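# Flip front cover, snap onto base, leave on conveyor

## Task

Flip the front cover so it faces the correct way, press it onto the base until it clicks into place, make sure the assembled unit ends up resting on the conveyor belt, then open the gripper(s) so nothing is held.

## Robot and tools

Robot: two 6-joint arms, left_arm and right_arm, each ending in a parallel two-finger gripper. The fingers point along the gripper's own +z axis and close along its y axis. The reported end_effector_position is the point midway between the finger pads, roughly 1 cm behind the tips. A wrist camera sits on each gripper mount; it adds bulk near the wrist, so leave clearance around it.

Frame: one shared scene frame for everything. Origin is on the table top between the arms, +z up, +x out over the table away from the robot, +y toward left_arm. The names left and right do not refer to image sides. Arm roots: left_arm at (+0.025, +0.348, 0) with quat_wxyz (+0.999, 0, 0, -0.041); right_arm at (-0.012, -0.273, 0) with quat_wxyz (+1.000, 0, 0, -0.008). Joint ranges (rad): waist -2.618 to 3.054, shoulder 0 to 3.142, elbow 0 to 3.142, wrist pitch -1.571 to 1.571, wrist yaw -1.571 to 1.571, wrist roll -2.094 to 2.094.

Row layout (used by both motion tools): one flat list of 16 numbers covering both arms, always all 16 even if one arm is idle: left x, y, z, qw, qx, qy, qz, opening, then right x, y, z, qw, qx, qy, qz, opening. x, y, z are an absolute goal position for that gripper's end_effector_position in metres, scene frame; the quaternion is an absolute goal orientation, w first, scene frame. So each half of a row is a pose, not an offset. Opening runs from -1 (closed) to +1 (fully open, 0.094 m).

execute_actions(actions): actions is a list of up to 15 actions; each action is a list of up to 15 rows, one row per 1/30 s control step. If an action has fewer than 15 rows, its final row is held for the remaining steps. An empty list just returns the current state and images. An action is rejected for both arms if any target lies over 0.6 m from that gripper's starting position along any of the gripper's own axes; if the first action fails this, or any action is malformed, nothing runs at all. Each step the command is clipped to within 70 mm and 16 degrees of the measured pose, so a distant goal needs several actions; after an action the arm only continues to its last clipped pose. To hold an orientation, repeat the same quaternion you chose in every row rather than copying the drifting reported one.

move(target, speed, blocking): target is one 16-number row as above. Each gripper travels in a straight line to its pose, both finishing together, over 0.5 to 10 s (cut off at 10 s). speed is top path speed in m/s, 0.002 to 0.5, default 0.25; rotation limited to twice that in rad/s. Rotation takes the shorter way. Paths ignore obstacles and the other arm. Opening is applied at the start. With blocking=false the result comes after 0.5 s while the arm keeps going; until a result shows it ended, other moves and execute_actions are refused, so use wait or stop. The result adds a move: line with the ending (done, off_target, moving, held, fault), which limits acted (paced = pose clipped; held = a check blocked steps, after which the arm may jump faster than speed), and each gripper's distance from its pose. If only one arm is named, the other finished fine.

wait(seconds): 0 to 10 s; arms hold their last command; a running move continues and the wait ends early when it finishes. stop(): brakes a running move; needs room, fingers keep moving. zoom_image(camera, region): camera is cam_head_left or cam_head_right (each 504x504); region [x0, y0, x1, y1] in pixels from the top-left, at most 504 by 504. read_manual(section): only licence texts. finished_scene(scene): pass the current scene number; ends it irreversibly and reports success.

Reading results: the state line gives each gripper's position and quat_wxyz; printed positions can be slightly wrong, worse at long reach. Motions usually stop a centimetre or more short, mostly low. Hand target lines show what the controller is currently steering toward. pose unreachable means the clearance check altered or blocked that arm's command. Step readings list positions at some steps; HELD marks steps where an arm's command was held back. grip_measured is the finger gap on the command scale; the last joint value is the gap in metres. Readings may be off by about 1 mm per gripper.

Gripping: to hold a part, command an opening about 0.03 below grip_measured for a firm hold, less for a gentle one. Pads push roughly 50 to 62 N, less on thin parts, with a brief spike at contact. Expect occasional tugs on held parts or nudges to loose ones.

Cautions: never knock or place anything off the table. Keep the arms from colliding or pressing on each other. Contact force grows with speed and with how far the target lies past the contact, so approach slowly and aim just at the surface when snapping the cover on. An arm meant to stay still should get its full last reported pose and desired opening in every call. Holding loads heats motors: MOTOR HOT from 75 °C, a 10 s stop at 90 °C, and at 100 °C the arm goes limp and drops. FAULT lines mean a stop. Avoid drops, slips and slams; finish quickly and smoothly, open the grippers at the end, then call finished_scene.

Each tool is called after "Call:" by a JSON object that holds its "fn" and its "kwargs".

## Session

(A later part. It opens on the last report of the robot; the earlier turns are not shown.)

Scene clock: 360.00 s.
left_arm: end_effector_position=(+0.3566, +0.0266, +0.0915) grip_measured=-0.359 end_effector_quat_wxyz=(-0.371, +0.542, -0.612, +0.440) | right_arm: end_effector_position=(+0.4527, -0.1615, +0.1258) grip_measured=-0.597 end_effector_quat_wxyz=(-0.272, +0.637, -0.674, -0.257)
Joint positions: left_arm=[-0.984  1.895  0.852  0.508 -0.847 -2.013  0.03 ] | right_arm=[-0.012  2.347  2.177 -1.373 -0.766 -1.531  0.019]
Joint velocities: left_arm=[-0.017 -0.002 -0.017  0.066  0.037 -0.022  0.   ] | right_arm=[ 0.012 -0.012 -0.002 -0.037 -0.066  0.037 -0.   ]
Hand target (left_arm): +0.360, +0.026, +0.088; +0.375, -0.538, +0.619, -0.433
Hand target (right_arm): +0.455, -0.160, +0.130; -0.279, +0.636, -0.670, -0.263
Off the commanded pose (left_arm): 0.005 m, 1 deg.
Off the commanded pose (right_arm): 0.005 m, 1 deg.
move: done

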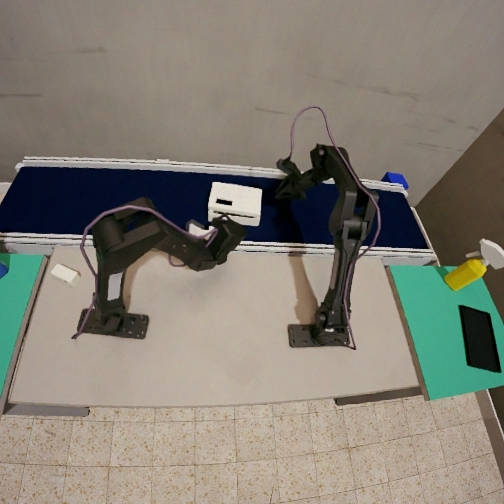

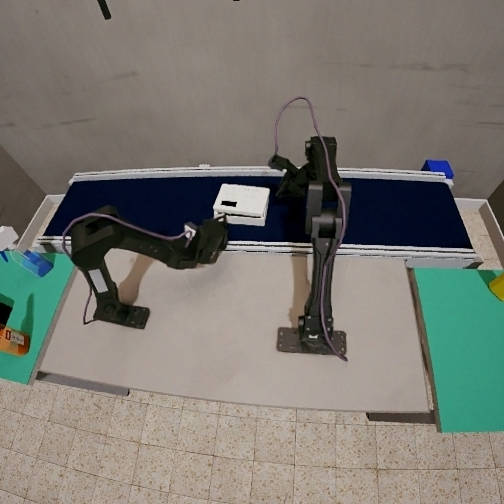

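Call:
{"fn": "move", "kwargs": {"target": [0.365,-0.005,0.084,0.376,-0.5375,0.6187,-0.433,-0.36, 0.495,-0.06,0.115,0.278,-0.636,0.67,0.264,-0.6], "speed": 0.1}}

Call:
{"fn": "move", "kwargs": {"target": [0.365,-0.005,0.084,0.376,-0.5375,0.6187,-0.433,-0.36, 0.495,-0.06,0.075,0.278,-0.636,0.67,0.264,-0.6], "speed": 0.03}}

Call:
{"fn": "zoom_image", "kwargs": {"camera": "cam_head_right", "region": [170,160,330,280]}}

Scene clock: 368.57 s.
left_arm: end_effector_position=(+0.3655, -0.0032, +0.0891) grip_measured=-0.359 end_effector_quat_wxyz=(-0.367, +0.538, -0.613, +0.447) | right_arm: end_effector_position=(+0.4971, -0.0619, +0.1162) grip_measured=-0.597 end_effector_quat_wxyz=(-0.283, +0.640, -0.668, -0.255)
Joint positions: left_arm=[-0.998  1.988  0.972  0.492 -0.848 -2.012  0.03 ] | right_arm=[ 0.184  2.595  2.577 -1.319 -0.752 -1.267  0.019]
Joint velocities: left_arm=[-0.012 -0.002 -0.017  0.007 -0.095 -0.051  0.   ] | right_arm=[-0.012 -0.032  0.007 -0.066  0.037 -0.037  0.001]
Hand target (left_arm): +0.365, -0.005, +0.084; +0.376, -0.537, +0.619, -0.434
Hand target (right_arm): +0.496, -0.061, +0.115; -0.278, +0.636, -0.670, -0.263
Off the commanded pose (left_arm): 0.005 m, 2 deg.
Off the commanded pose (right_arm): 0.003 m, 1 deg.
move: done

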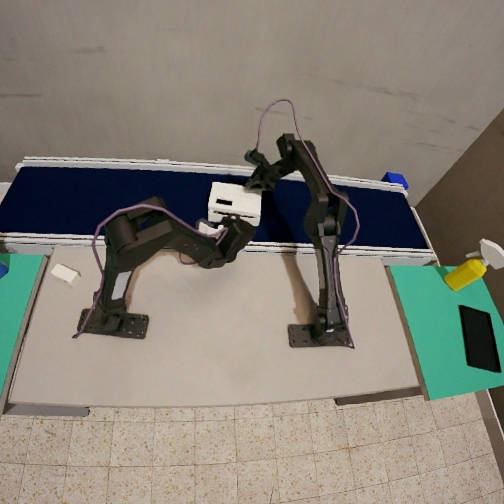

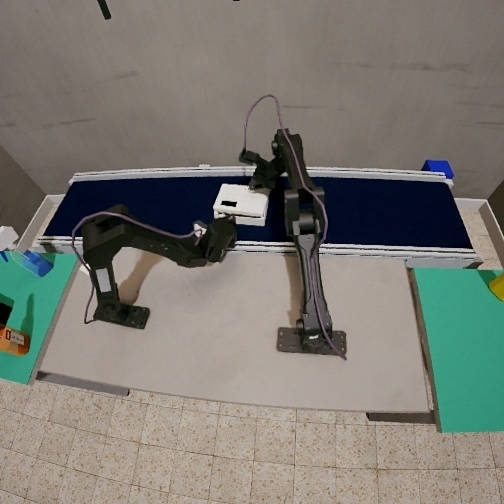

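Scene clock: 370.17 s.
left_arm: end_effector_position=(+0.3655, -0.0029, +0.0888) grip_measured=-0.359 end_effector_quat_wxyz=(-0.368, +0.538, -0.613, +0.446) | right_arm: end_effector_position=(+0.4966, -0.0591, +0.0832) grip_measured=-0.597 end_effector_quat_wxyz=(-0.285, +0.637, -0.665, -0.265)
Joint positions: left_arm=[-0.998  1.988  0.972  0.49  -0.849 -2.012  0.03 ] | right_arm=[ 0.184  2.567  2.381 -1.158 -0.774 -1.267  0.019]
Joint velocities: left_arm=[-0.017  0.007 -0.002 -0.051 -0.007 -0.007  0.   ] | right_arm=[-0.007  0.002  0.012 -0.007 -0.022  0.007 -0.   ]
Hand target (left_arm): +0.365, -0.005, +0.084; +0.376, -0.537, +0.619, -0.433
Hand target (right_arm): +0.494, -0.060, +0.075; -0.277, +0.636, -0.670, -0.264
Off the commanded pose (left_arm): 0.005 m, 2 deg.
Off the commanded pose (right_arm): 0.008 m, 1 deg.
move: done

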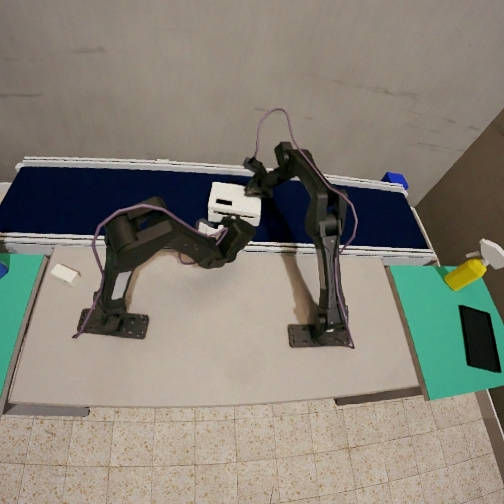

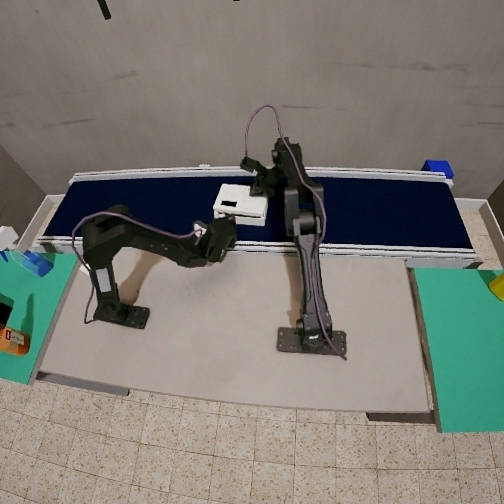

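Region (170, 160, 330, 280) of cam_head_right's 504x504 image, scaled by 3.150, with more detail than that image has; it fills the top 378 rows of this view, and the rest is white.

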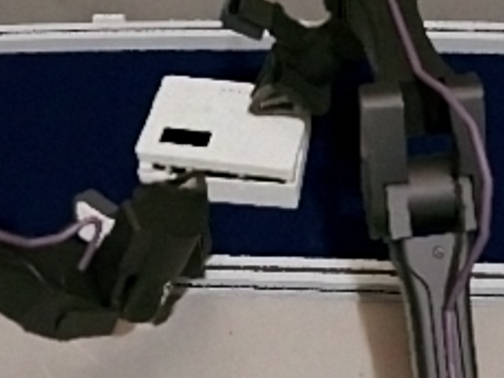

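Call:
{"fn": "execute_actions", "kwargs": {"actions": [[[0.375,-0.006,0.083,0.376,-0.5375,0.6187,-0.433,-0.36, 0.495,-0.06,0.072,0.278,-0.636,0.67,0.264,-0.6]],[[0.385,-0.008,0.082,0.376,-0.5375,0.6187,-0.433,-0.36, 0.495,-0.06,0.072,0.278,-0.636,0.67,0.264,-0.6]],[[0.395,-0.009,0.081,0.376,-0.5375,0.6187,-0.433,-0.36, 0.495,-0.06,0.072,0.278,-0.636,0.67,0.264,-0.6]],[[0.405,-0.011,0.08,0.376,-0.5375,0.6187,-0.433,-0.36, 0.495,-0.06,0.072,0.278,-0.636,0.67,0.264,-0.6]],[[0.415,-0.012,0.079,0.376,-0.5375,0.6187,-0.433,-0.36, 0.495,-0.06,0.072,0.278,-0.636,0.67,0.264,-0.6]],[[0.425,-0.013,0.078,0.376,-0.5375,0.6187,-0.433,-0.36, 0.495,-0.06,0.072,0.278,-0.636,0.67,0.264,-0.6]]]}}

Call:
{"fn": "zoom_image", "kwargs": {"camera": "cam_head_right", "region": [170,160,330,280]}}

Call:
{"fn": "zoom_image", "kwargs": {"camera": "cam_head_left", "region": [170,160,330,280]}}

Scene clock: 381.90 s.
left_arm: end_effector_position=(+0.4191, -0.0110, +0.0818) grip_measured=-0.359 end_effector_quat_wxyz=(-0.372, +0.541, -0.613, +0.439) | right_arm: end_effector_position=(+0.5002, -0.0585, +0.0840) grip_measured=-0.597 end_effector_quat_wxyz=(-0.292, +0.639, -0.662, -0.260)
Joint positions: left_arm=[-0.894  2.113  1.135  0.49  -0.77  -1.946  0.03 ] | right_arm=[ 0.184  2.567  2.38  -1.139 -0.774 -1.266  0.019]
Joint velocities: left_arm=[-0.012  0.012  0.002  0.007  0.007 -0.037  0.   ] | right_arm=[-0.002 -0.002  0.022 -0.081  0.022 -0.007 -0.   ]
Hand target (left_arm): +0.425, -0.013, +0.078; +0.376, -0.537, +0.619, -0.433
Hand target (right_arm): +0.495, -0.060, +0.072; -0.277, +0.636, -0.670, -0.264
Off the commanded pose (left_arm): 0.007 m, 1 deg.
Off the commanded pose (right_arm): 0.013 m, 2 deg.
Step readings (end_effector_position; steps 1 to 15: 1st action; 16 to 30: 2nd action; 31 to 45: 3rd action; 46 to 60: 4th action; 61 to 75: 5th action; 76 to 90: 6th action):
0: left_arm (+0.3654, -0.0028, +0.0886) | right_arm (+0.4968, -0.0588, +0.0834)
1: left_arm (+0.3661, -0.0032, +0.0887) | right_arm (+0.4969, -0.0588, +0.0834)
2: left_arm (+0.3673, -0.0043, +0.0886) | right_arm (+0.4971, -0.0587, +0.0835)
4: left_arm (+0.3697, -0.0055, +0.0886) | right_arm (+0.4974, -0.0586, +0.0836)
8: left_arm (+0.3711, -0.0050, +0.0882) | right_arm (+0.4976, -0.0586, +0.0837)
15: left_arm (+0.3711, -0.0050, +0.0882) | right_arm (+0.4978, -0.0586, +0.0837)
16: left_arm (+0.3721, -0.0052, +0.0881) | right_arm (+0.4978, -0.0586, +0.0837)
17: left_arm (+0.3742, -0.0063, +0.0880) | right_arm (+0.4979, -0.0586, +0.0837)
19: left_arm (+0.3787, -0.0065, +0.0877) | right_arm (+0.4979, -0.0586, +0.0837)
23: left_arm (+0.3820, -0.0046, +0.0867) | right_arm (+0.4980, -0.0585, +0.0837)
30: left_arm (+0.3819, -0.0049, +0.0866) | right_arm (+0.4980, -0.0585, +0.0837)
31: left_arm (+0.3827, -0.0053, +0.0865) | right_arm (+0.4981, -0.0585, +0.0838)
32: left_arm (+0.3845, -0.0064, +0.0862) | right_arm (+0.4981, -0.0585, +0.0838)
34: left_arm (+0.3885, -0.0068, +0.0858) | right_arm (+0.4981, -0.0585, +0.0838)
38: left_arm (+0.3914, -0.0053, +0.0849) | right_arm (+0.4981, -0.0585, +0.0838)
45: left_arm (+0.3913, -0.0057, +0.0846) | right_arm (+0.4981, -0.0585, +0.0838)
46: left_arm (+0.3923, -0.0062, +0.0846) | right_arm (+0.4981, -0.0585, +0.0838)
47: left_arm (+0.3942, -0.0076, +0.0847) | right_arm (+0.4981, -0.0585, +0.0838)
49: left_arm (+0.3984, -0.0086, +0.0844) | right_arm (+0.4981, -0.0585, +0.0838)
53: left_arm (+0.4013, -0.0075, +0.0838) | right_arm (+0.4981, -0.0585, +0.0838)
60: left_arm (+0.4012, -0.0078, +0.0837) | right_arm (+0.4981, -0.0585, +0.0838)
61: left_arm (+0.4021, -0.0082, +0.0835) | right_arm (+0.4981, -0.0585, +0.0838)
62: left_arm (+0.4040, -0.0093, +0.0835) | right_arm (+0.4981, -0.0585, +0.0838)
64: left_arm (+0.4081, -0.0098, +0.0832) | right_arm (+0.4981, -0.0585, +0.0838)
68: left_arm (+0.4113, -0.0080, +0.0824) | right_arm (+0.4981, -0.0585, +0.0838)
75: left_arm (+0.4112, -0.0084, +0.0822) | right_arm (+0.4981, -0.0585, +0.0838)
76: left_arm (+0.4121, -0.0089, +0.0821) | right_arm (+0.4981, -0.0585, +0.0838)
77: left_arm (+0.4139, -0.0102, +0.0821) | right_arm (+0.4981, -0.0585, +0.0838)
79: left_arm (+0.4176, -0.0110, +0.0819) | right_arm (+0.4987, -0.0585, +0.0839)
83: left_arm (+0.4192, -0.0109, +0.0818) | right_arm (+0.5002, -0.0585, +0.0840)
90: end_effector_position above

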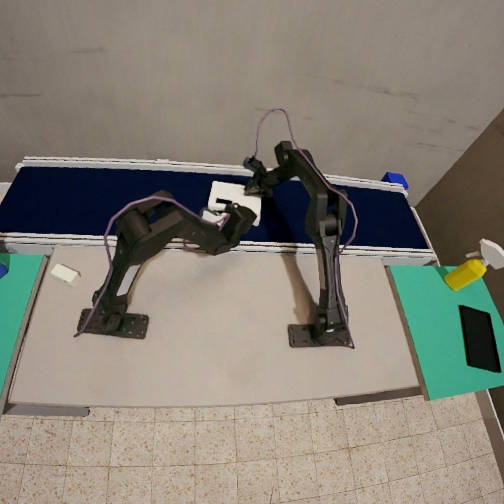

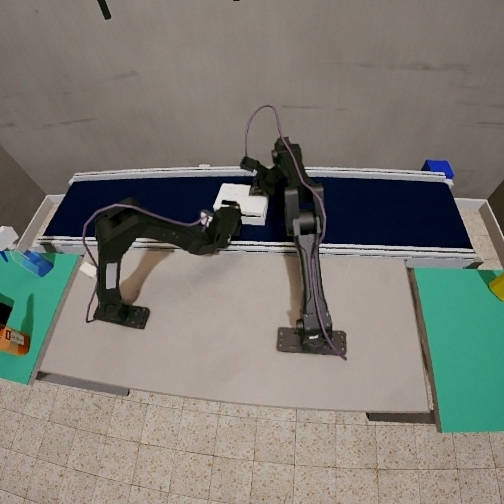

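Region (170, 160, 330, 280) of cam_head_right's 504x504 image, scaled by 3.150, with more detail than that image has; it fills the top 378 rows of this view, and the rest is white.

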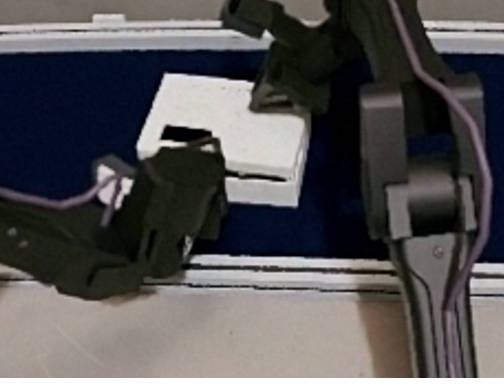

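Region (170, 160, 330, 280) of cam_head_left's 504x504 image, scaled by 3.150, with more detail than that image has; it fills the top 378 rows of this view, and the rest is white.

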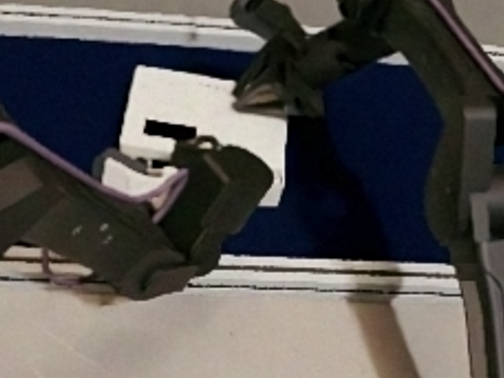

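Call:
{"fn": "execute_actions", "kwargs": {"actions": [[[0.42,-0.013,0.08,0.376,-0.5375,0.6187,-0.433,-0.5, 0.495,-0.06,0.085,0.278,-0.636,0.67,0.264,-0.6]],[[0.42,-0.013,0.082,0.376,-0.5375,0.6187,-0.433,-0.65, 0.495,-0.06,0.09,0.278,-0.636,0.67,0.264,-0.6]],[[0.42,-0.013,0.084,0.376,-0.5375,0.6187,-0.433,-0.8, 0.495,-0.06,0.09,0.278,-0.636,0.67,0.264,-0.6]],[[0.42,-0.013,0.084,0.376,-0.5375,0.6187,-0.433,-0.8, 0.495,-0.06,0.09,0.278,-0.636,0.67,0.264,-0.6]]]}}

Call:
{"fn": "zoom_image", "kwargs": {"camera": "cam_head_right", "region": [170,160,330,280]}}

Scene clock: 391.43 s.
left_arm: end_effector_position=(+0.4186, -0.0107, +0.0802) grip_measured=-0.799 end_effector_quat_wxyz=(-0.372, +0.541, -0.616, +0.436) | right_arm: end_effector_position=(+0.4990, -0.0588, +0.0835) grip_measured=-0.597 end_effector_quat_wxyz=(-0.289, +0.637, -0.665, -0.262)
Joint positions: left_arm=[-0.894  2.113  1.135  0.482 -0.768 -1.945  0.009] | right_arm=[ 0.184  2.567  2.38  -1.145 -0.773 -1.262  0.019]
Joint velocities: left_arm=[ 0.017 -0.007 -0.002  0.037 -0.066  0.007  0.   ] | right_arm=[-0.002 -0.007 -0.007  0.037 -0.037  0.051  0.   ]
Hand target (left_arm): +0.420, -0.013, +0.084; +0.376, -0.537, +0.618, -0.433
Hand target (right_arm): +0.495, -0.060, +0.090; -0.279, +0.635, -0.670, -0.263
Off the commanded pose (left_arm): 0.005 m, 1 deg.
Off the commanded pose (right_arm): 0.008 m, 1 deg.
Step readings (end_effector_position; steps 1 to 15: 1st action; 16 to 30: 2nd action; 31 to 45: 3rd action; 46 to 60: 4th action):
0: left_arm (+0.4191, -0.0110, +0.0818) | right_arm (+0.5002, -0.0585, +0.0840)
1: left_arm (+0.4191, -0.0111, +0.0818) | right_arm (+0.5001, -0.0585, +0.0840)
2: left_arm (+0.4191, -0.0110, +0.0816) | right_arm (+0.5001, -0.0585, +0.0839)
4: left_arm (+0.4190, -0.0110, +0.0813) | right_arm (+0.5002, -0.0586, +0.0839)
8: left_arm (+0.4190, -0.0110, +0.0813) | right_arm (+0.5002, -0.0586, +0.0839)
15: left_arm (+0.4190, -0.0110, +0.0813) | right_arm (+0.5002, -0.0586, +0.0839)
16: left_arm (+0.4188, -0.0109, +0.0810) | right_arm (+0.5000, -0.0585, +0.0839)
17: left_arm (+0.4188, -0.0109, +0.0807) | right_arm (+0.4995, -0.0587, +0.0837)
19: left_arm (+0.4187, -0.0108, +0.0805) | right_arm (+0.4992, -0.0588, +0.0836)
23: left_arm (+0.4187, -0.0108, +0.0804) | right_arm (+0.4991, -0.0588, +0.0836)
30: left_arm (+0.4187, -0.0108, +0.0804) | right_arm (+0.4990, -0.0588, +0.0835)
31: left_arm (+0.4186, -0.0108, +0.0803) | right_arm (+0.4990, -0.0588, +0.0835)
32: left_arm (+0.4186, -0.0107, +0.0802) | right_arm (+0.4990, -0.0588, +0.0835)
34: left_arm (+0.4186, -0.0107, +0.0802) | right_arm (+0.4990, -0.0588, +0.0835)
38: left_arm (+0.4186, -0.0107, +0.0802) | right_arm (+0.4990, -0.0588, +0.0835)
45: left_arm (+0.4186, -0.0107, +0.0802) | right_arm (+0.4990, -0.0588, +0.0835)
46: left_arm (+0.4186, -0.0107, +0.0802) | right_arm (+0.4990, -0.0588, +0.0835)
47: left_arm (+0.4186, -0.0107, +0.0802) | right_arm (+0.4990, -0.0588, +0.0835)
49: left_arm (+0.4186, -0.0107, +0.0802) | right_arm (+0.4990, -0.0588, +0.0835)
53: left_arm (+0.4186, -0.0107, +0.0802) | right_arm (+0.4990, -0.0588, +0.0835)
60: end_effector_position above

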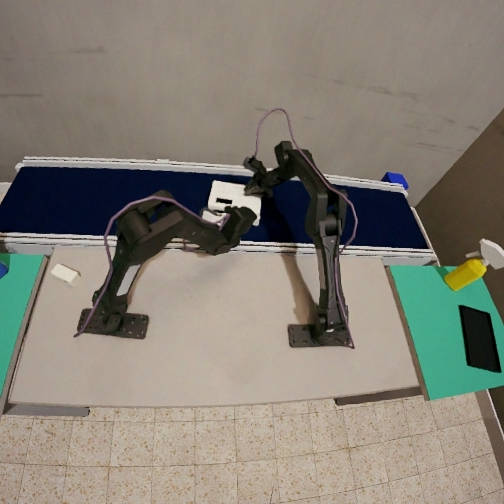

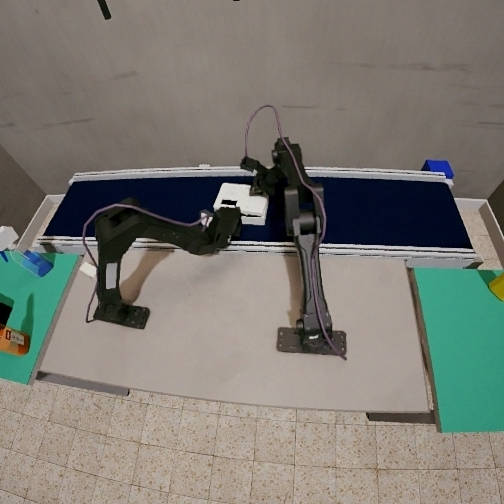

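Region (170, 160, 330, 280) of cam_head_right's 504x504 image, scaled by 3.150, with more detail than that image has; it fills the top 378 rows of this view, and the rest is white.

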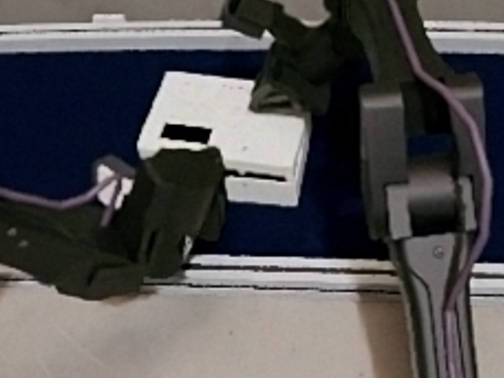

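Call:
{"fn": "execute_actions", "kwargs": {"actions": [[[0.40,-0.011,0.08,0.376,-0.5375,0.6187,-0.433,-0.8, 0.495,-0.06,0.072,0.278,-0.636,0.67,0.264,-0.6]],[[0.40,-0.011,0.08,0.376,-0.5375,0.6187,-0.433,0.1, 0.495,-0.06,0.072,0.278,-0.636,0.67,0.264,-0.6]],[[0.415,-0.012,0.079,0.376,-0.5375,0.6187,-0.433,0.1, 0.495,-0.06,0.072,0.278,-0.636,0.67,0.264,-0.6]],[[0.425,-0.013,0.078,0.376,-0.5375,0.6187,-0.433,0.1, 0.495,-0.06,0.072,0.278,-0.636,0.67,0.264,-0.6]],[[0.435,-0.014,0.077,0.376,-0.5375,0.6187,-0.433,0.1, 0.495,-0.06,0.072,0.278,-0.636,0.67,0.264,-0.6]]]}}

Call:
{"fn": "zoom_image", "kwargs": {"camera": "cam_head_right", "region": [170,160,330,280]}}

Scene clock: 403.17 s.
left_arm: end_effector_position=(+0.4283, -0.0116, +0.0772) grip_measured=+0.098 end_effector_quat_wxyz=(-0.372, +0.541, -0.617, +0.435) | right_arm: end_effector_position=(+0.5032, -0.0585, +0.0842) grip_measured=-0.597 end_effector_quat_wxyz=(-0.297, +0.640, -0.662, -0.256)
Joint positions: left_arm=[-0.875  2.139  1.163  0.484 -0.75  -1.934  0.052] | right_arm=[ 0.184  2.567  2.38  -1.124 -0.77  -1.262  0.019]
Joint velocities: left_arm=[ 0.007 -0.007 -0.022  0.037  0.007 -0.007 -0.001] | right_arm=[-0.007 -0.002 -0.002 -0.037 -0.037 -0.081 -0.   ]
Hand target (left_arm): +0.435, -0.014, +0.077; +0.376, -0.537, +0.619, -0.433
Hand target (right_arm): +0.495, -0.060, +0.072; -0.278, +0.636, -0.670, -0.264
Off the commanded pose (left_arm): 0.007 m, 1 deg.
Off the commanded pose (right_arm): 0.015 m, 3 deg.
Step readings (end_effector_position; steps 1 to 15: 1st action; 16 to 30: 2nd action; 31 to 45: 3rd action; 46 to 60: 4th action; 61 to 75: 5th action):
0: left_arm (+0.4186, -0.0107, +0.0802) | right_arm (+0.4990, -0.0588, +0.0835)
1: left_arm (+0.4174, -0.0111, +0.0801) | right_arm (+0.4992, -0.0588, +0.0836)
2: left_arm (+0.4152, -0.0113, +0.0798) | right_arm (+0.4992, -0.0588, +0.0836)
4: left_arm (+0.4087, -0.0141, +0.0779) | right_arm (+0.4992, -0.0588, +0.0836)
8: left_arm (+0.4018, -0.0191, +0.0761) | right_arm (+0.4992, -0.0588, +0.0836)
15: left_arm (+0.4020, -0.0184, +0.0764) | right_arm (+0.4992, -0.0588, +0.0836)
16: left_arm (+0.4020, -0.0184, +0.0764) | right_arm (+0.4992, -0.0588, +0.0836)
17: left_arm (+0.4020, -0.0184, +0.0764) | right_arm (+0.4992, -0.0588, +0.0836)
19: left_arm (+0.4020, -0.0183, +0.0764) | right_arm (+0.4992, -0.0588, +0.0836)
23: left_arm (+0.4020, -0.0183, +0.0764) | right_arm (+0.4992, -0.0588, +0.0836)
30: left_arm (+0.4020, -0.0183, +0.0764) | right_arm (+0.4992, -0.0588, +0.0836)
31: left_arm (+0.4027, -0.0178, +0.0763) | right_arm (+0.4992, -0.0588, +0.0836)
32: left_arm (+0.4039, -0.0167, +0.0763) | right_arm (+0.4992, -0.0588, +0.0836)
34: left_arm (+0.4077, -0.0128, +0.0762) | right_arm (+0.4992, -0.0588, +0.0836)
38: left_arm (+0.4111, -0.0093, +0.0762) | right_arm (+0.5000, -0.0587, +0.0838)
45: left_arm (+0.4111, -0.0094, +0.0762) | right_arm (+0.5000, -0.0587, +0.0838)
46: left_arm (+0.4119, -0.0097, +0.0767) | right_arm (+0.5000, -0.0587, +0.0838)
47: left_arm (+0.4130, -0.0103, +0.0768) | right_arm (+0.5005, -0.0586, +0.0839)
49: left_arm (+0.4155, -0.0108, +0.0771) | right_arm (+0.5016, -0.0585, +0.0840)
53: left_arm (+0.4178, -0.0104, +0.0772) | right_arm (+0.5026, -0.0585, +0.0841)
60: left_arm (+0.4178, -0.0105, +0.0772) | right_arm (+0.5026, -0.0585, +0.0841)
61: left_arm (+0.4187, -0.0108, +0.0772) | right_arm (+0.5026, -0.0585, +0.0841)
62: left_arm (+0.4206, -0.0118, +0.0773) | right_arm (+0.5028, -0.0585, +0.0841)
64: left_arm (+0.4248, -0.0125, +0.0774) | right_arm (+0.5030, -0.0585, +0.0842)
68: left_arm (+0.4283, -0.0115, +0.0772) | right_arm (+0.5032, -0.0585, +0.0842)
75: end_effector_position above

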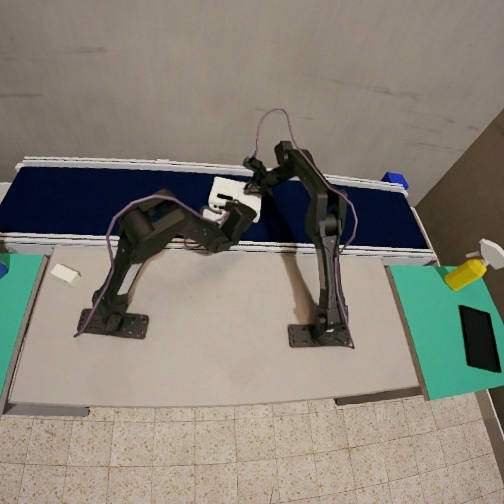

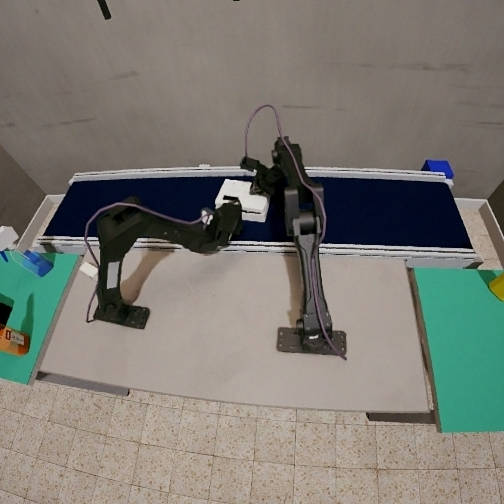

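Region (170, 160, 330, 280) of cam_head_right's 504x504 image, scaled by 3.150, with more detail than that image has; it fills the top 378 rows of this view, and the rest is white.

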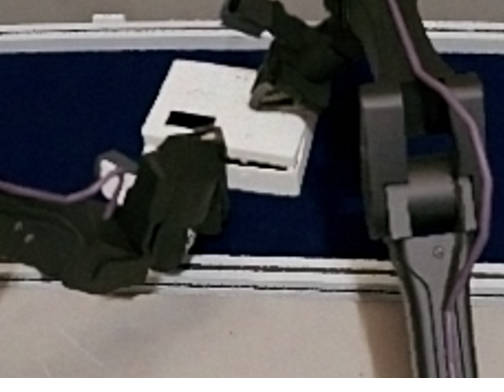

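Call:
{"fn": "execute_actions", "kwargs": {"actions": [[[0.437,-0.014,0.077,0.376,-0.5375,0.6187,-0.433,0.02, 0.495,-0.06,0.068,0.278,-0.636,0.67,0.264,-0.6]],[[0.437,-0.014,0.077,0.376,-0.5375,0.6187,-0.433,-0.06, 0.495,-0.06,0.068,0.278,-0.636,0.67,0.264,-0.6]],[[0.437,-0.014,0.077,0.376,-0.5375,0.6187,-0.433,-0.14, 0.495,-0.06,0.068,0.278,-0.636,0.67,0.264,-0.6]],[[0.437,-0.014,0.077,0.376,-0.5375,0.6187,-0.433,-0.22, 0.495,-0.06,0.068,0.278,-0.636,0.67,0.264,-0.6]],[[0.437,-0.014,0.077,0.376,-0.5375,0.6187,-0.433,-0.30, 0.495,-0.06,0.068,0.278,-0.636,0.67,0.264,-0.6]]]}}

Call:
{"fn": "zoom_image", "kwargs": {"camera": "cam_head_right", "region": [170,160,330,280]}}

Scene clock: 415.50 s.
left_arm: end_effector_position=(+0.4303, -0.0101, +0.0772) grip_measured=-0.298 end_effector_quat_wxyz=(-0.372, +0.541, -0.617, +0.435) | right_arm: end_effector_position=(+0.5038, -0.0579, +0.0836) grip_measured=-0.597 end_effector_quat_wxyz=(-0.301, +0.640, -0.660, -0.256)
Joint positions: left_arm=[-0.869  2.139  1.163  0.485 -0.745 -1.93   0.033] | right_arm=[ 0.184  2.561  2.364 -1.105 -0.776 -1.262  0.019]
Joint velocities: left_arm=[-0.007 -0.017  0.027 -0.037  0.022 -0.051  0.   ] | right_arm=[-0.007 -0.007  0.012  0.051  0.007  0.066 -0.   ]
Hand target (left_arm): +0.437, -0.014, +0.077; +0.376, -0.537, +0.619, -0.433
Hand target (right_arm): +0.495, -0.060, +0.068; -0.278, +0.636, -0.670, -0.264
Off the commanded pose (left_arm): 0.008 m, 1 deg.
Off the commanded pose (right_arm): 0.018 m, 3 deg.
Step readings (end_effector_position; steps 1 to 15: 1st action; 16 to 30: 2nd action; 31 to 45: 3rd action; 46 to 60: 4th action; 61 to 75: 5th action):
0: left_arm (+0.4283, -0.0116, +0.0772) | right_arm (+0.5032, -0.0585, +0.0842)
1: left_arm (+0.4283, -0.0117, +0.0771) | right_arm (+0.5031, -0.0585, +0.0831)
2: left_arm (+0.4282, -0.0118, +0.0770) | right_arm (+0.5031, -0.0581, +0.0832)
4: left_arm (+0.4281, -0.0120, +0.0768) | right_arm (+0.5032, -0.0582, +0.0834)
8: left_arm (+0.4281, -0.0120, +0.0768) | right_arm (+0.5033, -0.0581, +0.0834)
15: left_arm (+0.4281, -0.0120, +0.0768) | right_arm (+0.5033, -0.0581, +0.0834)
16: left_arm (+0.4281, -0.0121, +0.0768) | right_arm (+0.5035, -0.0580, +0.0835)
17: left_arm (+0.4280, -0.0122, +0.0767) | right_arm (+0.5036, -0.0580, +0.0835)
19: left_arm (+0.4280, -0.0122, +0.0767) | right_arm (+0.5037, -0.0580, +0.0836)
23: left_arm (+0.4280, -0.0122, +0.0767) | right_arm (+0.5037, -0.0580, +0.0836)
30: left_arm (+0.4280, -0.0122, +0.0767) | right_arm (+0.5037, -0.0580, +0.0836)
31: left_arm (+0.4280, -0.0123, +0.0767) | right_arm (+0.5038, -0.0579, +0.0836)
32: left_arm (+0.4280, -0.0123, +0.0767) | right_arm (+0.5038, -0.0579, +0.0836)
34: left_arm (+0.4280, -0.0123, +0.0767) | right_arm (+0.5038, -0.0579, +0.0836)
38: left_arm (+0.4280, -0.0123, +0.0767) | right_arm (+0.5038, -0.0579, +0.0836)
45: left_arm (+0.4280, -0.0123, +0.0767) | right_arm (+0.5038, -0.0579, +0.0836)
46: left_arm (+0.4280, -0.0123, +0.0767) | right_arm (+0.5038, -0.0579, +0.0836)
47: left_arm (+0.4282, -0.0122, +0.0767) | right_arm (+0.5038, -0.0579, +0.0836)
49: left_arm (+0.4291, -0.0114, +0.0770) | right_arm (+0.5038, -0.0579, +0.0836)
53: left_arm (+0.4303, -0.0101, +0.0771) | right_arm (+0.5038, -0.0579, +0.0836)
60: left_arm (+0.4303, -0.0101, +0.0772) | right_arm (+0.5038, -0.0579, +0.0836)
61: left_arm (+0.4303, -0.0101, +0.0772) | right_arm (+0.5038, -0.0579, +0.0836)
62: left_arm (+0.4303, -0.0101, +0.0772) | right_arm (+0.5038, -0.0579, +0.0836)
64: left_arm (+0.4303, -0.0101, +0.0772) | right_arm (+0.5038, -0.0579, +0.0836)
68: left_arm (+0.4303, -0.0101, +0.0772) | right_arm (+0.5038, -0.0579, +0.0836)
75: end_effector_position above

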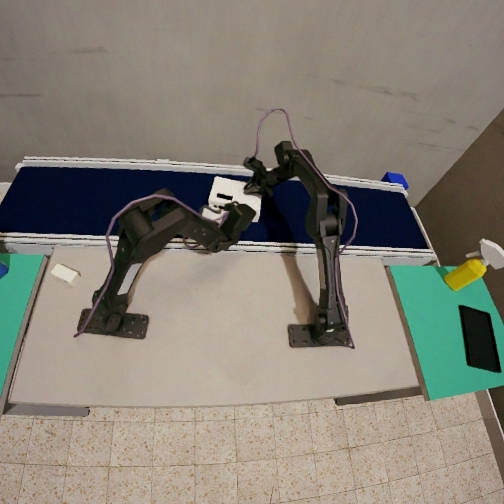

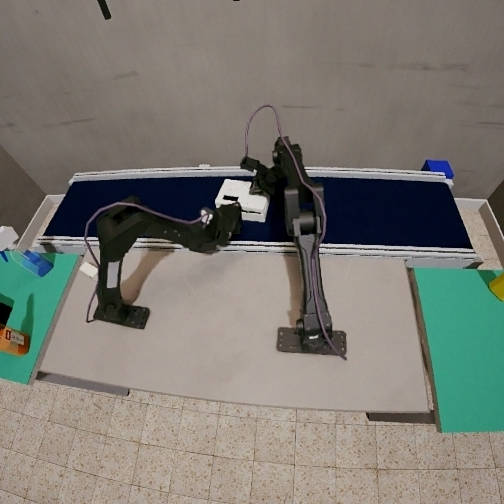

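Region (170, 160, 330, 280) of cam_head_right's 504x504 image, scaled by 3.150, with more detail than that image has; it fills the top 378 rows of this view, and the rest is white.

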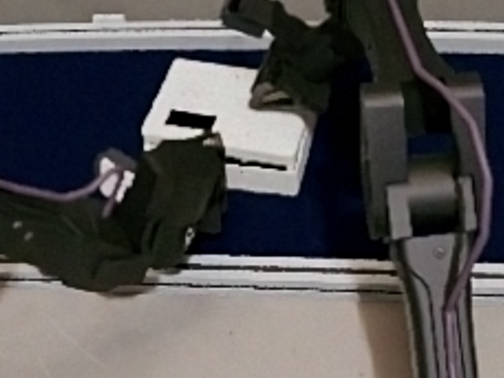

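The tip cleared the base wall at about -0.22; advancing at that opening along the finger axis.

Call:
{"fn": "execute_actions", "kwargs": {"actions": [[[0.437,-0.014,0.077,0.376,-0.5375,0.6187,-0.433,-0.22, 0.495,-0.06,0.075,0.278,-0.636,0.67,0.264,-0.6]],[[0.443,-0.015,0.076,0.376,-0.5375,0.6187,-0.433,-0.22, 0.495,-0.06,0.075,0.278,-0.636,0.67,0.264,-0.6]],[[0.449,-0.016,0.074,0.376,-0.5375,0.6187,-0.433,-0.22, 0.495,-0.06,0.075,0.278,-0.636,0.67,0.264,-0.6]],[[0.455,-0.017,0.072,0.376,-0.5375,0.6187,-0.433,-0.22, 0.495,-0.06,0.075,0.278,-0.636,0.67,0.264,-0.6]]]}}

Call:
{"fn": "zoom_image", "kwargs": {"camera": "cam_head_right", "region": [170,160,330,280]}}

Scene clock: 425.30 s.
left_arm: end_effector_position=(+0.4464, -0.0170, +0.0757) grip_measured=-0.222 end_effector_quat_wxyz=(-0.372, +0.539, -0.616, +0.438) | right_arm: end_effector_position=(+0.5038, -0.0579, +0.0836) grip_measured=-0.597 end_effector_quat_wxyz=(-0.301, +0.640, -0.659, -0.256)
Joint positions: left_arm=[-0.847  2.187  1.229  0.488 -0.725 -1.912  0.037] | right_arm=[ 0.184  2.561  2.364 -1.105 -0.776 -1.262  0.019]
Joint velocities: left_arm=[-0.002 -0.007  0.002 -0.051  0.007  0.037  0.   ] | right_arm=[-0.002  0.017 -0.017 -0.081  0.168 -0.022 -0.001]
Hand target (left_arm): +0.455, -0.016, +0.072; +0.376, -0.537, +0.619, -0.433
Hand target (right_arm): +0.495, -0.060, +0.075; -0.278, +0.636, -0.670, -0.264
Off the commanded pose (left_arm): 0.009 m, 1 deg.
Off the commanded pose (right_arm): 0.013 m, 3 deg.
Step readings (end_effector_position; steps 1 to 15: 1st action; 16 to 30: 2nd action; 31 to 45: 3rd action; 46 to 60: 4th action):
0: left_arm (+0.4303, -0.0101, +0.0772) | right_arm (+0.5038, -0.0579, +0.0836)
1: left_arm (+0.4303, -0.0101, +0.0772) | right_arm (+0.5038, -0.0579, +0.0836)
2: left_arm (+0.4303, -0.0101, +0.0772) | right_arm (+0.5038, -0.0579, +0.0836)
4: left_arm (+0.4303, -0.0101, +0.0772) | right_arm (+0.5038, -0.0579, +0.0836)
8: left_arm (+0.4303, -0.0101, +0.0772) | right_arm (+0.5038, -0.0579, +0.0836)
15: left_arm (+0.4303, -0.0101, +0.0772) | right_arm (+0.5038, -0.0579, +0.0836)
16: left_arm (+0.4311, -0.0106, +0.0774) | right_arm (+0.5038, -0.0579, +0.0836)
17: left_arm (+0.4328, -0.0118, +0.0778) | right_arm (+0.5038, -0.0579, +0.0836)
19: left_arm (+0.4361, -0.0132, +0.0789) | right_arm (+0.5038, -0.0579, +0.0836)
23: left_arm (+0.4385, -0.0125, +0.0799) | right_arm (+0.5038, -0.0579, +0.0836)
30: left_arm (+0.4385, -0.0126, +0.0799) | right_arm (+0.5038, -0.0579, +0.0836)
31: left_arm (+0.4391, -0.0129, +0.0796) | right_arm (+0.5038, -0.0579, +0.0836)
32: left_arm (+0.4404, -0.0138, +0.0797) | right_arm (+0.5038, -0.0579, +0.0836)
34: left_arm (+0.4418, -0.0146, +0.0789) | right_arm (+0.5038, -0.0579, +0.0836)
38: left_arm (+0.4417, -0.0151, +0.0773) | right_arm (+0.5038, -0.0579, +0.0836)
45: left_arm (+0.4417, -0.0151, +0.0771) | right_arm (+0.5038, -0.0579, +0.0836)
46: left_arm (+0.4423, -0.0153, +0.0770) | right_arm (+0.5038, -0.0579, +0.0836)
47: left_arm (+0.4434, -0.0160, +0.0770) | right_arm (+0.5038, -0.0579, +0.0836)
49: left_arm (+0.4454, -0.0166, +0.0764) | right_arm (+0.5038, -0.0579, +0.0836)
53: left_arm (+0.4464, -0.0169, +0.0757) | right_arm (+0.5038, -0.0579, +0.0836)
60: end_effector_position above

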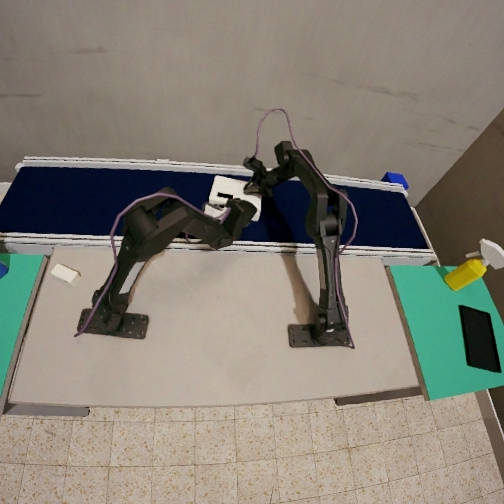

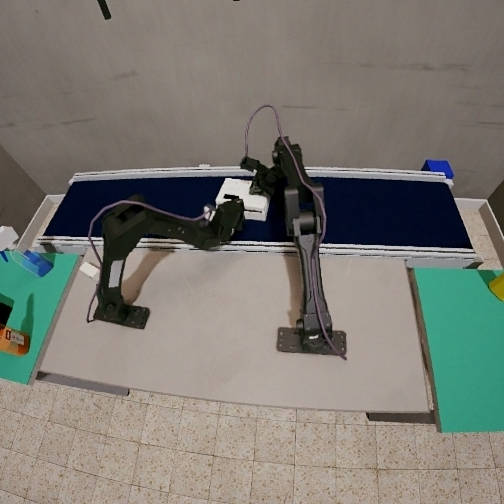

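Region (170, 160, 330, 280) of cam_head_right's 504x504 image, scaled by 3.150, with more detail than that image has; it fills the top 378 rows of this view, and the rest is white.

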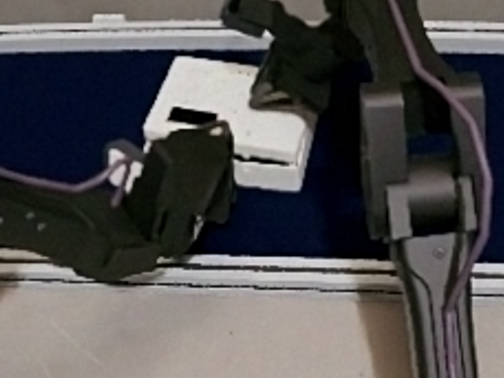

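Seems partly inserted. Raising the right arm and closing to test.

Call:
{"fn": "execute_actions", "kwargs": {"actions": [[[0.45,-0.017,0.076,0.376,-0.5375,0.6187,-0.433,-0.22, 0.495,-0.06,0.11,0.278,-0.636,0.67,0.264,-0.6]],[[0.45,-0.017,0.076,0.376,-0.5375,0.6187,-0.433,-0.4, 0.495,-0.07,0.13,0.278,-0.636,0.67,0.264,-0.6]],[[0.45,-0.017,0.076,0.376,-0.5375,0.6187,-0.433,-0.55, 0.495,-0.09,0.14,0.278,-0.636,0.67,0.264,-0.6]],[[0.45,-0.017,0.076,0.376,-0.5375,0.6187,-0.433,-0.7, 0.48,-0.13,0.14,0.278,-0.636,0.67,0.264,-0.6]],[[0.45,-0.017,0.076,0.376,-0.5375,0.6187,-0.433,-0.8, 0.46,-0.17,0.14,0.278,-0.636,0.67,0.264,-0.6]]]}}

Call:
{"fn": "zoom_image", "kwargs": {"camera": "cam_head_right", "region": [170,160,330,280]}}

Scene clock: 436.83 s.
left_arm: end_effector_position=(+0.4464, -0.0170, +0.0757) grip_measured=-0.798 end_effector_quat_wxyz=(-0.372, +0.539, -0.616, +0.438) | right_arm: end_effector_position=(+0.4610, -0.1752, +0.1315) grip_measured=-0.597 end_effector_quat_wxyz=(-0.264, +0.630, -0.680, -0.266)
Joint positions: left_arm=[-0.847  2.187  1.229  0.488 -0.725 -1.912  0.009] | right_arm=[-0.042  2.447  2.374 -1.52  -0.769 -1.56   0.019]
Joint velocities: left_arm=[ 0.002  0.007 -0.007  0.051  0.007 -0.022 -0.001] | right_arm=[-0.002  0.012 -0.037 -0.007 -0.066 -0.095  0.   ]
Hand target (left_arm): +0.450, -0.017, +0.076; +0.376, -0.537, +0.619, -0.433
Hand target (right_arm): +0.459, -0.170, +0.140; -0.278, +0.636, -0.670, -0.265
Off the commanded pose (left_arm): 0.004 m, 1 deg.
Off the commanded pose (right_arm): 0.010 m, 2 deg.
Step readings (end_effector_position; steps 1 to 15: 1st action; 16 to 30: 2nd action; 31 to 45: 3rd action; 46 to 60: 4th action; 61 to 75: 5th action):
0: left_arm (+0.4464, -0.0170, +0.0757) | right_arm (+0.5038, -0.0579, +0.0836)
1: left_arm (+0.4464, -0.0170, +0.0757) | right_arm (+0.5037, -0.0582, +0.0864)
2: left_arm (+0.4464, -0.0170, +0.0757) | right_arm (+0.5025, -0.0592, +0.0878)
4: left_arm (+0.4464, -0.0170, +0.0757) | right_arm (+0.5014, -0.0602, +0.0949)
8: left_arm (+0.4464, -0.0170, +0.0757) | right_arm (+0.5023, -0.0604, +0.1094)
15: left_arm (+0.4464, -0.0170, +0.0757) | right_arm (+0.4987, -0.0614, +0.1159)
16: left_arm (+0.4464, -0.0170, +0.0757) | right_arm (+0.4980, -0.0621, +0.1172)
17: left_arm (+0.4464, -0.0170, +0.0757) | right_arm (+0.4978, -0.0625, +0.1190)
19: left_arm (+0.4464, -0.0170, +0.0757) | right_arm (+0.4988, -0.0640, +0.1247)
23: left_arm (+0.4464, -0.0170, +0.0757) | right_arm (+0.4999, -0.0674, +0.1353)
30: left_arm (+0.4464, -0.0170, +0.0757) | right_arm (+0.4979, -0.0683, +0.1348)
31: left_arm (+0.4464, -0.0170, +0.0757) | right_arm (+0.4973, -0.0697, +0.1340)
32: left_arm (+0.4464, -0.0170, +0.0757) | right_arm (+0.4959, -0.0719, +0.1332)
34: left_arm (+0.4464, -0.0170, +0.0757) | right_arm (+0.4956, -0.0791, +0.1338)
38: left_arm (+0.4464, -0.0170, +0.0757) | right_arm (+0.4992, -0.0919, +0.1398)
45: left_arm (+0.4464, -0.0170, +0.0757) | right_arm (+0.4987, -0.0935, +0.1435)
46: left_arm (+0.4464, -0.0170, +0.0757) | right_arm (+0.4977, -0.0957, +0.1420)
47: left_arm (+0.4464, -0.0170, +0.0757) | right_arm (+0.4945, -0.0988, +0.1401)
49: left_arm (+0.4464, -0.0170, +0.0757) | right_arm (+0.4912, -0.1110, +0.1347)
53: left_arm (+0.4464, -0.0170, +0.0757) | right_arm (+0.4897, -0.1335, +0.1261)
60: left_arm (+0.4464, -0.0170, +0.0757) | right_arm (+0.4845, -0.1354, +0.1272)
61: left_arm (+0.4464, -0.0170, +0.0757) | right_arm (+0.4822, -0.1371, +0.1276)
62: left_arm (+0.4464, -0.0170, +0.0757) | right_arm (+0.4769, -0.1403, +0.1276)
64: left_arm (+0.4464, -0.0170, +0.0757) | right_arm (+0.4698, -0.1519, +0.1281)
68: left_arm (+0.4464, -0.0170, +0.0757) | right_arm (+0.4641, -0.1739, +0.1307)
75: end_effector_position above

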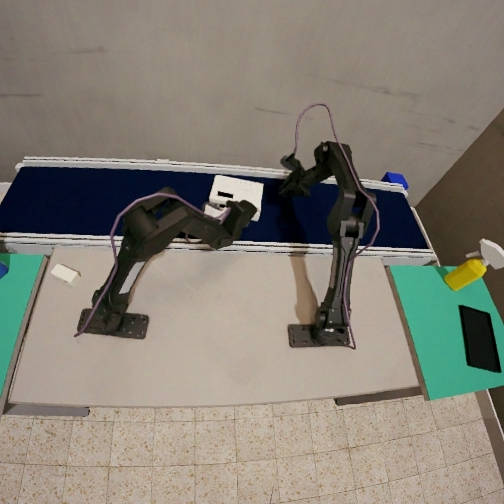

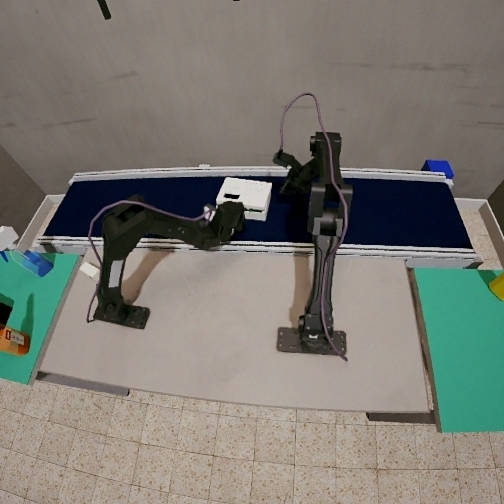

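Region (170, 160, 330, 280) of cam_head_right's 504x504 image, scaled by 3.150, with more detail than that image has; it fills the top 378 rows of this view, and the rest is white.

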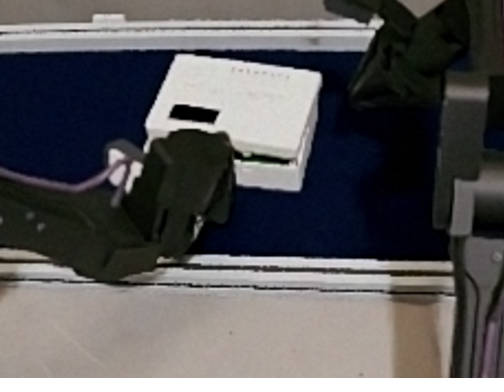

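Call:
{"fn": "move", "kwargs": {"target": [0.36,0.03,0.10,0.376,-0.5375,0.6187,-0.433,-0.8, 0.46,-0.17,0.14,0.278,-0.636,0.67,0.264,-0.6], "speed": 0.1}}

Call:
{"fn": "zoom_image", "kwargs": {"camera": "cam_head_right", "region": [190,160,300,240]}}

Call:
{"fn": "zoom_image", "kwargs": {"camera": "cam_head_left", "region": [190,160,300,240]}}

Scene clock: 446.60 s.
left_arm: end_effector_position=(+0.3650, +0.0200, +0.1046) grip_measured=-0.798 end_effector_quat_wxyz=(-0.368, +0.536, -0.614, +0.448) | right_arm: end_effector_position=(+0.4617, -0.1754, +0.1303) grip_measured=-0.597 end_effector_quat_wxyz=(-0.265, +0.632, -0.679, -0.264)
Joint positions: left_arm=[-0.967  1.885  0.889  0.496 -0.82  -1.98   0.009] | right_arm=[-0.041  2.447  2.371 -1.513 -0.766 -1.564  0.019]
Joint velocities: left_arm=[-0.007 -0.022 -0.012 -0.022 -0.022  0.022  0.   ] | right_arm=[ 0.007  0.007  0.022 -0.051  0.007 -0.022  0.001]
Hand target (left_arm): +0.360, +0.029, +0.101; +0.377, -0.537, +0.619, -0.433
Hand target (right_arm): +0.460, -0.170, +0.140; -0.277, +0.636, -0.670, -0.264
Off the commanded pose (left_arm): 0.012 m, 2 deg.
Off the commanded pose (right_arm): 0.011 m, 2 deg.
move: off_target (left_arm, right_arm)

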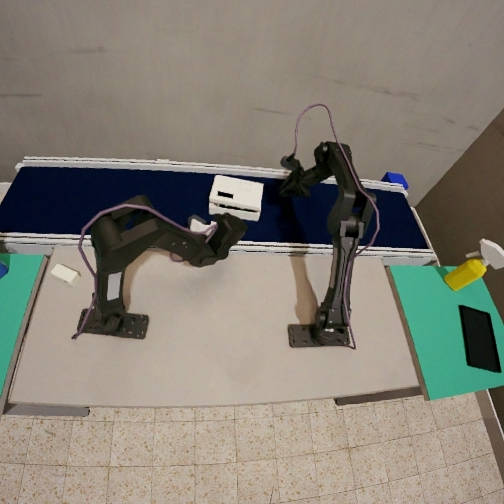

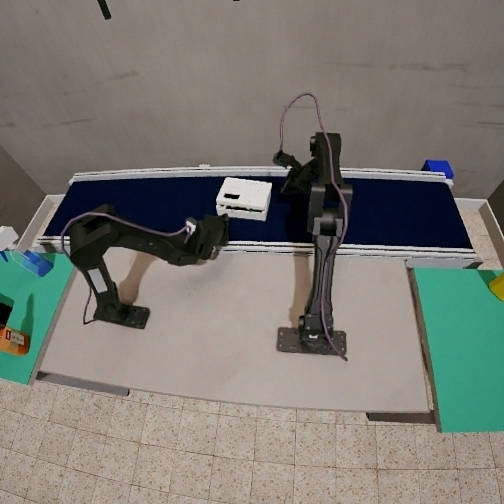

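Region (190, 160, 300, 240) of cam_head_right's 504x504 image, scaled by 4.582, with more detail than that image has; it fills the top 367 rows of this view, and the rest is white.

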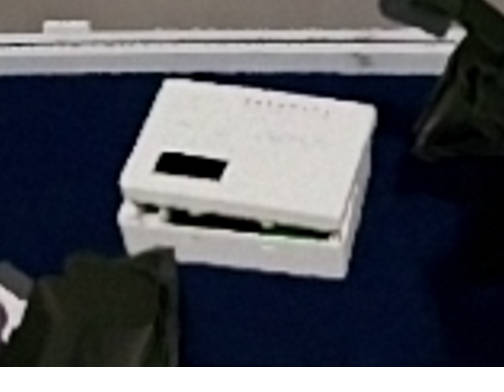

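Region (190, 160, 300, 240) of cam_head_left's 504x504 image, scaled by 4.582, with more detail than that image has; it fills the top 367 rows of this view, and the rest is white.

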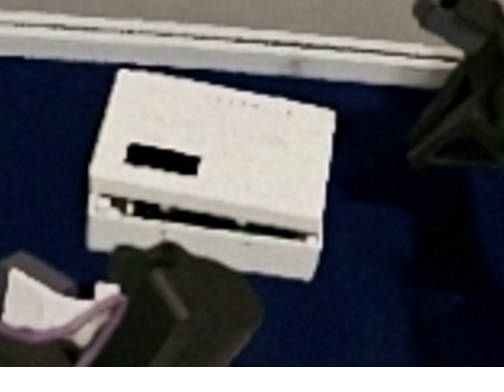

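Call:
{"fn": "move", "kwargs": {"target": [0.43,-0.014,0.078,0.376,-0.5375,0.6187,-0.433,-0.33, 0.46,-0.17,0.14,0.278,-0.636,0.67,0.264,-0.6], "speed": 0.08}}

Call:
{"fn": "move", "kwargs": {"target": [0.475,-0.022,0.077,0.376,-0.5375,0.6187,-0.433,-0.33, 0.46,-0.17,0.14,0.278,-0.636,0.67,0.264,-0.6], "speed": 0.02}}

Call:
{"fn": "zoom_image", "kwargs": {"camera": "cam_head_right", "region": [190,160,300,240]}}

Call:
{"fn": "zoom_image", "kwargs": {"camera": "cam_head_left", "region": [190,160,300,240]}}

Scene clock: 459.80 s.
left_arm: end_effector_position=(+0.4263, -0.0117, +0.0826) grip_measured=-0.332 end_effector_quat_wxyz=(-0.371, +0.543, -0.608, +0.445) | right_arm: end_effector_position=(+0.4617, -0.1754, +0.1303) grip_measured=-0.597 end_effector_quat_wxyz=(-0.265, +0.632, -0.679, -0.263)
Joint positions: left_arm=[-0.88   2.128  1.15   0.508 -0.759 -1.94   0.031] | right_arm=[-0.041  2.447  2.371 -1.513 -0.766 -1.564  0.019]
Joint velocities: left_arm=[-0.007 -0.007  0.002 -0.022 -0.007 -0.007 -0.001] | right_arm=[-0.012  0.012  0.012  0.051 -0.051 -0.007 -0.001]
Hand target (left_arm): +0.430, -0.013, +0.077; +0.375, -0.537, +0.619, -0.433
Hand target (right_arm): +0.460, -0.170, +0.140; -0.277, +0.636, -0.670, -0.264
Off the commanded pose (left_arm): 0.006 m, 2 deg.
Off the commanded pose (right_arm): 0.011 m, 2 deg.
move: off_target (right_arm)

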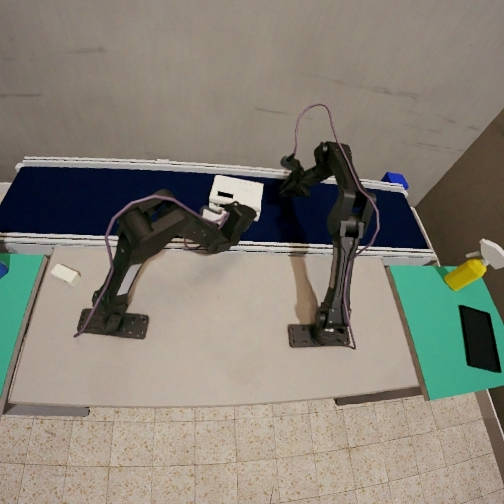

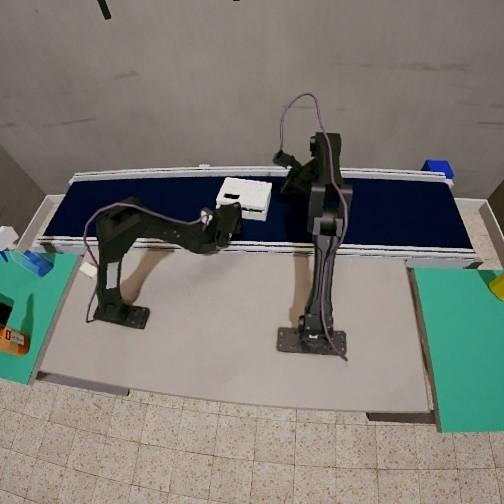

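Scene clock: 462.53 s.
left_arm: end_effector_position=(+0.4701, -0.0227, +0.0858) grip_measured=-0.332 end_effector_quat_wxyz=(-0.371, +0.541, -0.605, +0.450) | right_arm: end_effector_position=(+0.4617, -0.1754, +0.1303) grip_measured=-0.597 end_effector_quat_wxyz=(-0.265, +0.632, -0.679, -0.263)
Joint positions: left_arm=[-0.813  2.226  1.319  0.479 -0.696 -1.896  0.031] | right_arm=[-0.041  2.447  2.371 -1.513 -0.766 -1.564  0.019]
Joint velocities: left_arm=[ 0.002 -0.022  0.007 -0.022  0.007 -0.095 -0.   ] | right_arm=[-0.012  0.002 -0.007 -0.051 -0.037 -0.037  0.001]
Hand target (left_arm): +0.475, -0.021, +0.076; +0.375, -0.537, +0.618, -0.433
Hand target (right_arm): +0.460, -0.170, +0.140; -0.277, +0.636, -0.670, -0.264
Off the commanded pose (left_arm): 0.010 m, 3 deg.
Off the commanded pose (right_arm): 0.011 m, 2 deg.
move: off_target (left_arm, right_arm)

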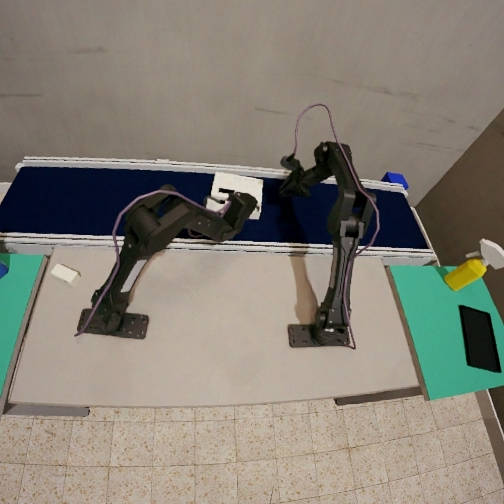

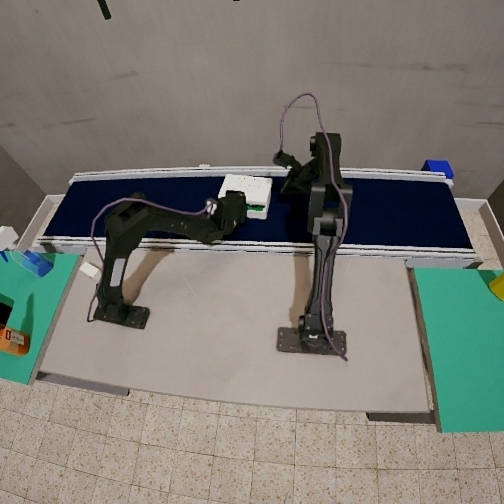

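Region (190, 160, 300, 240) of cam_head_right's 504x504 image, scaled by 4.582, with more detail than that image has; it fills the top 367 rows of this view, and the rest is white.

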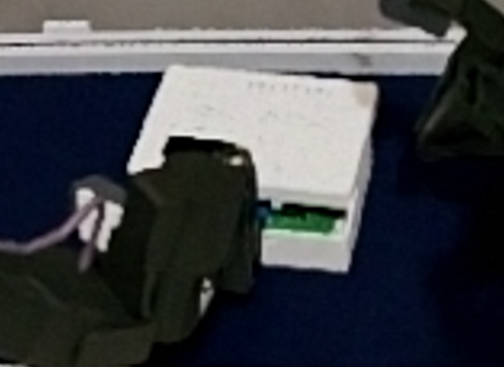

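Region (190, 160, 300, 240) of cam_head_left's 504x504 image, scaled by 4.582, with more detail than that image has; it fills the top 367 rows of this view, and the rest is white.

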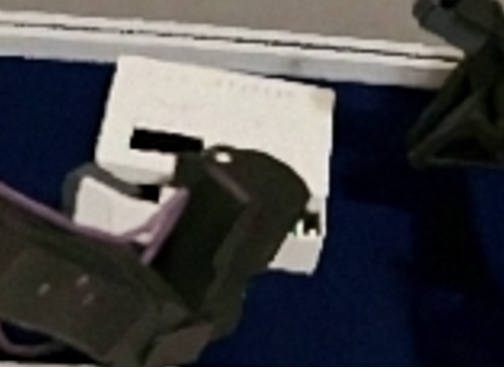

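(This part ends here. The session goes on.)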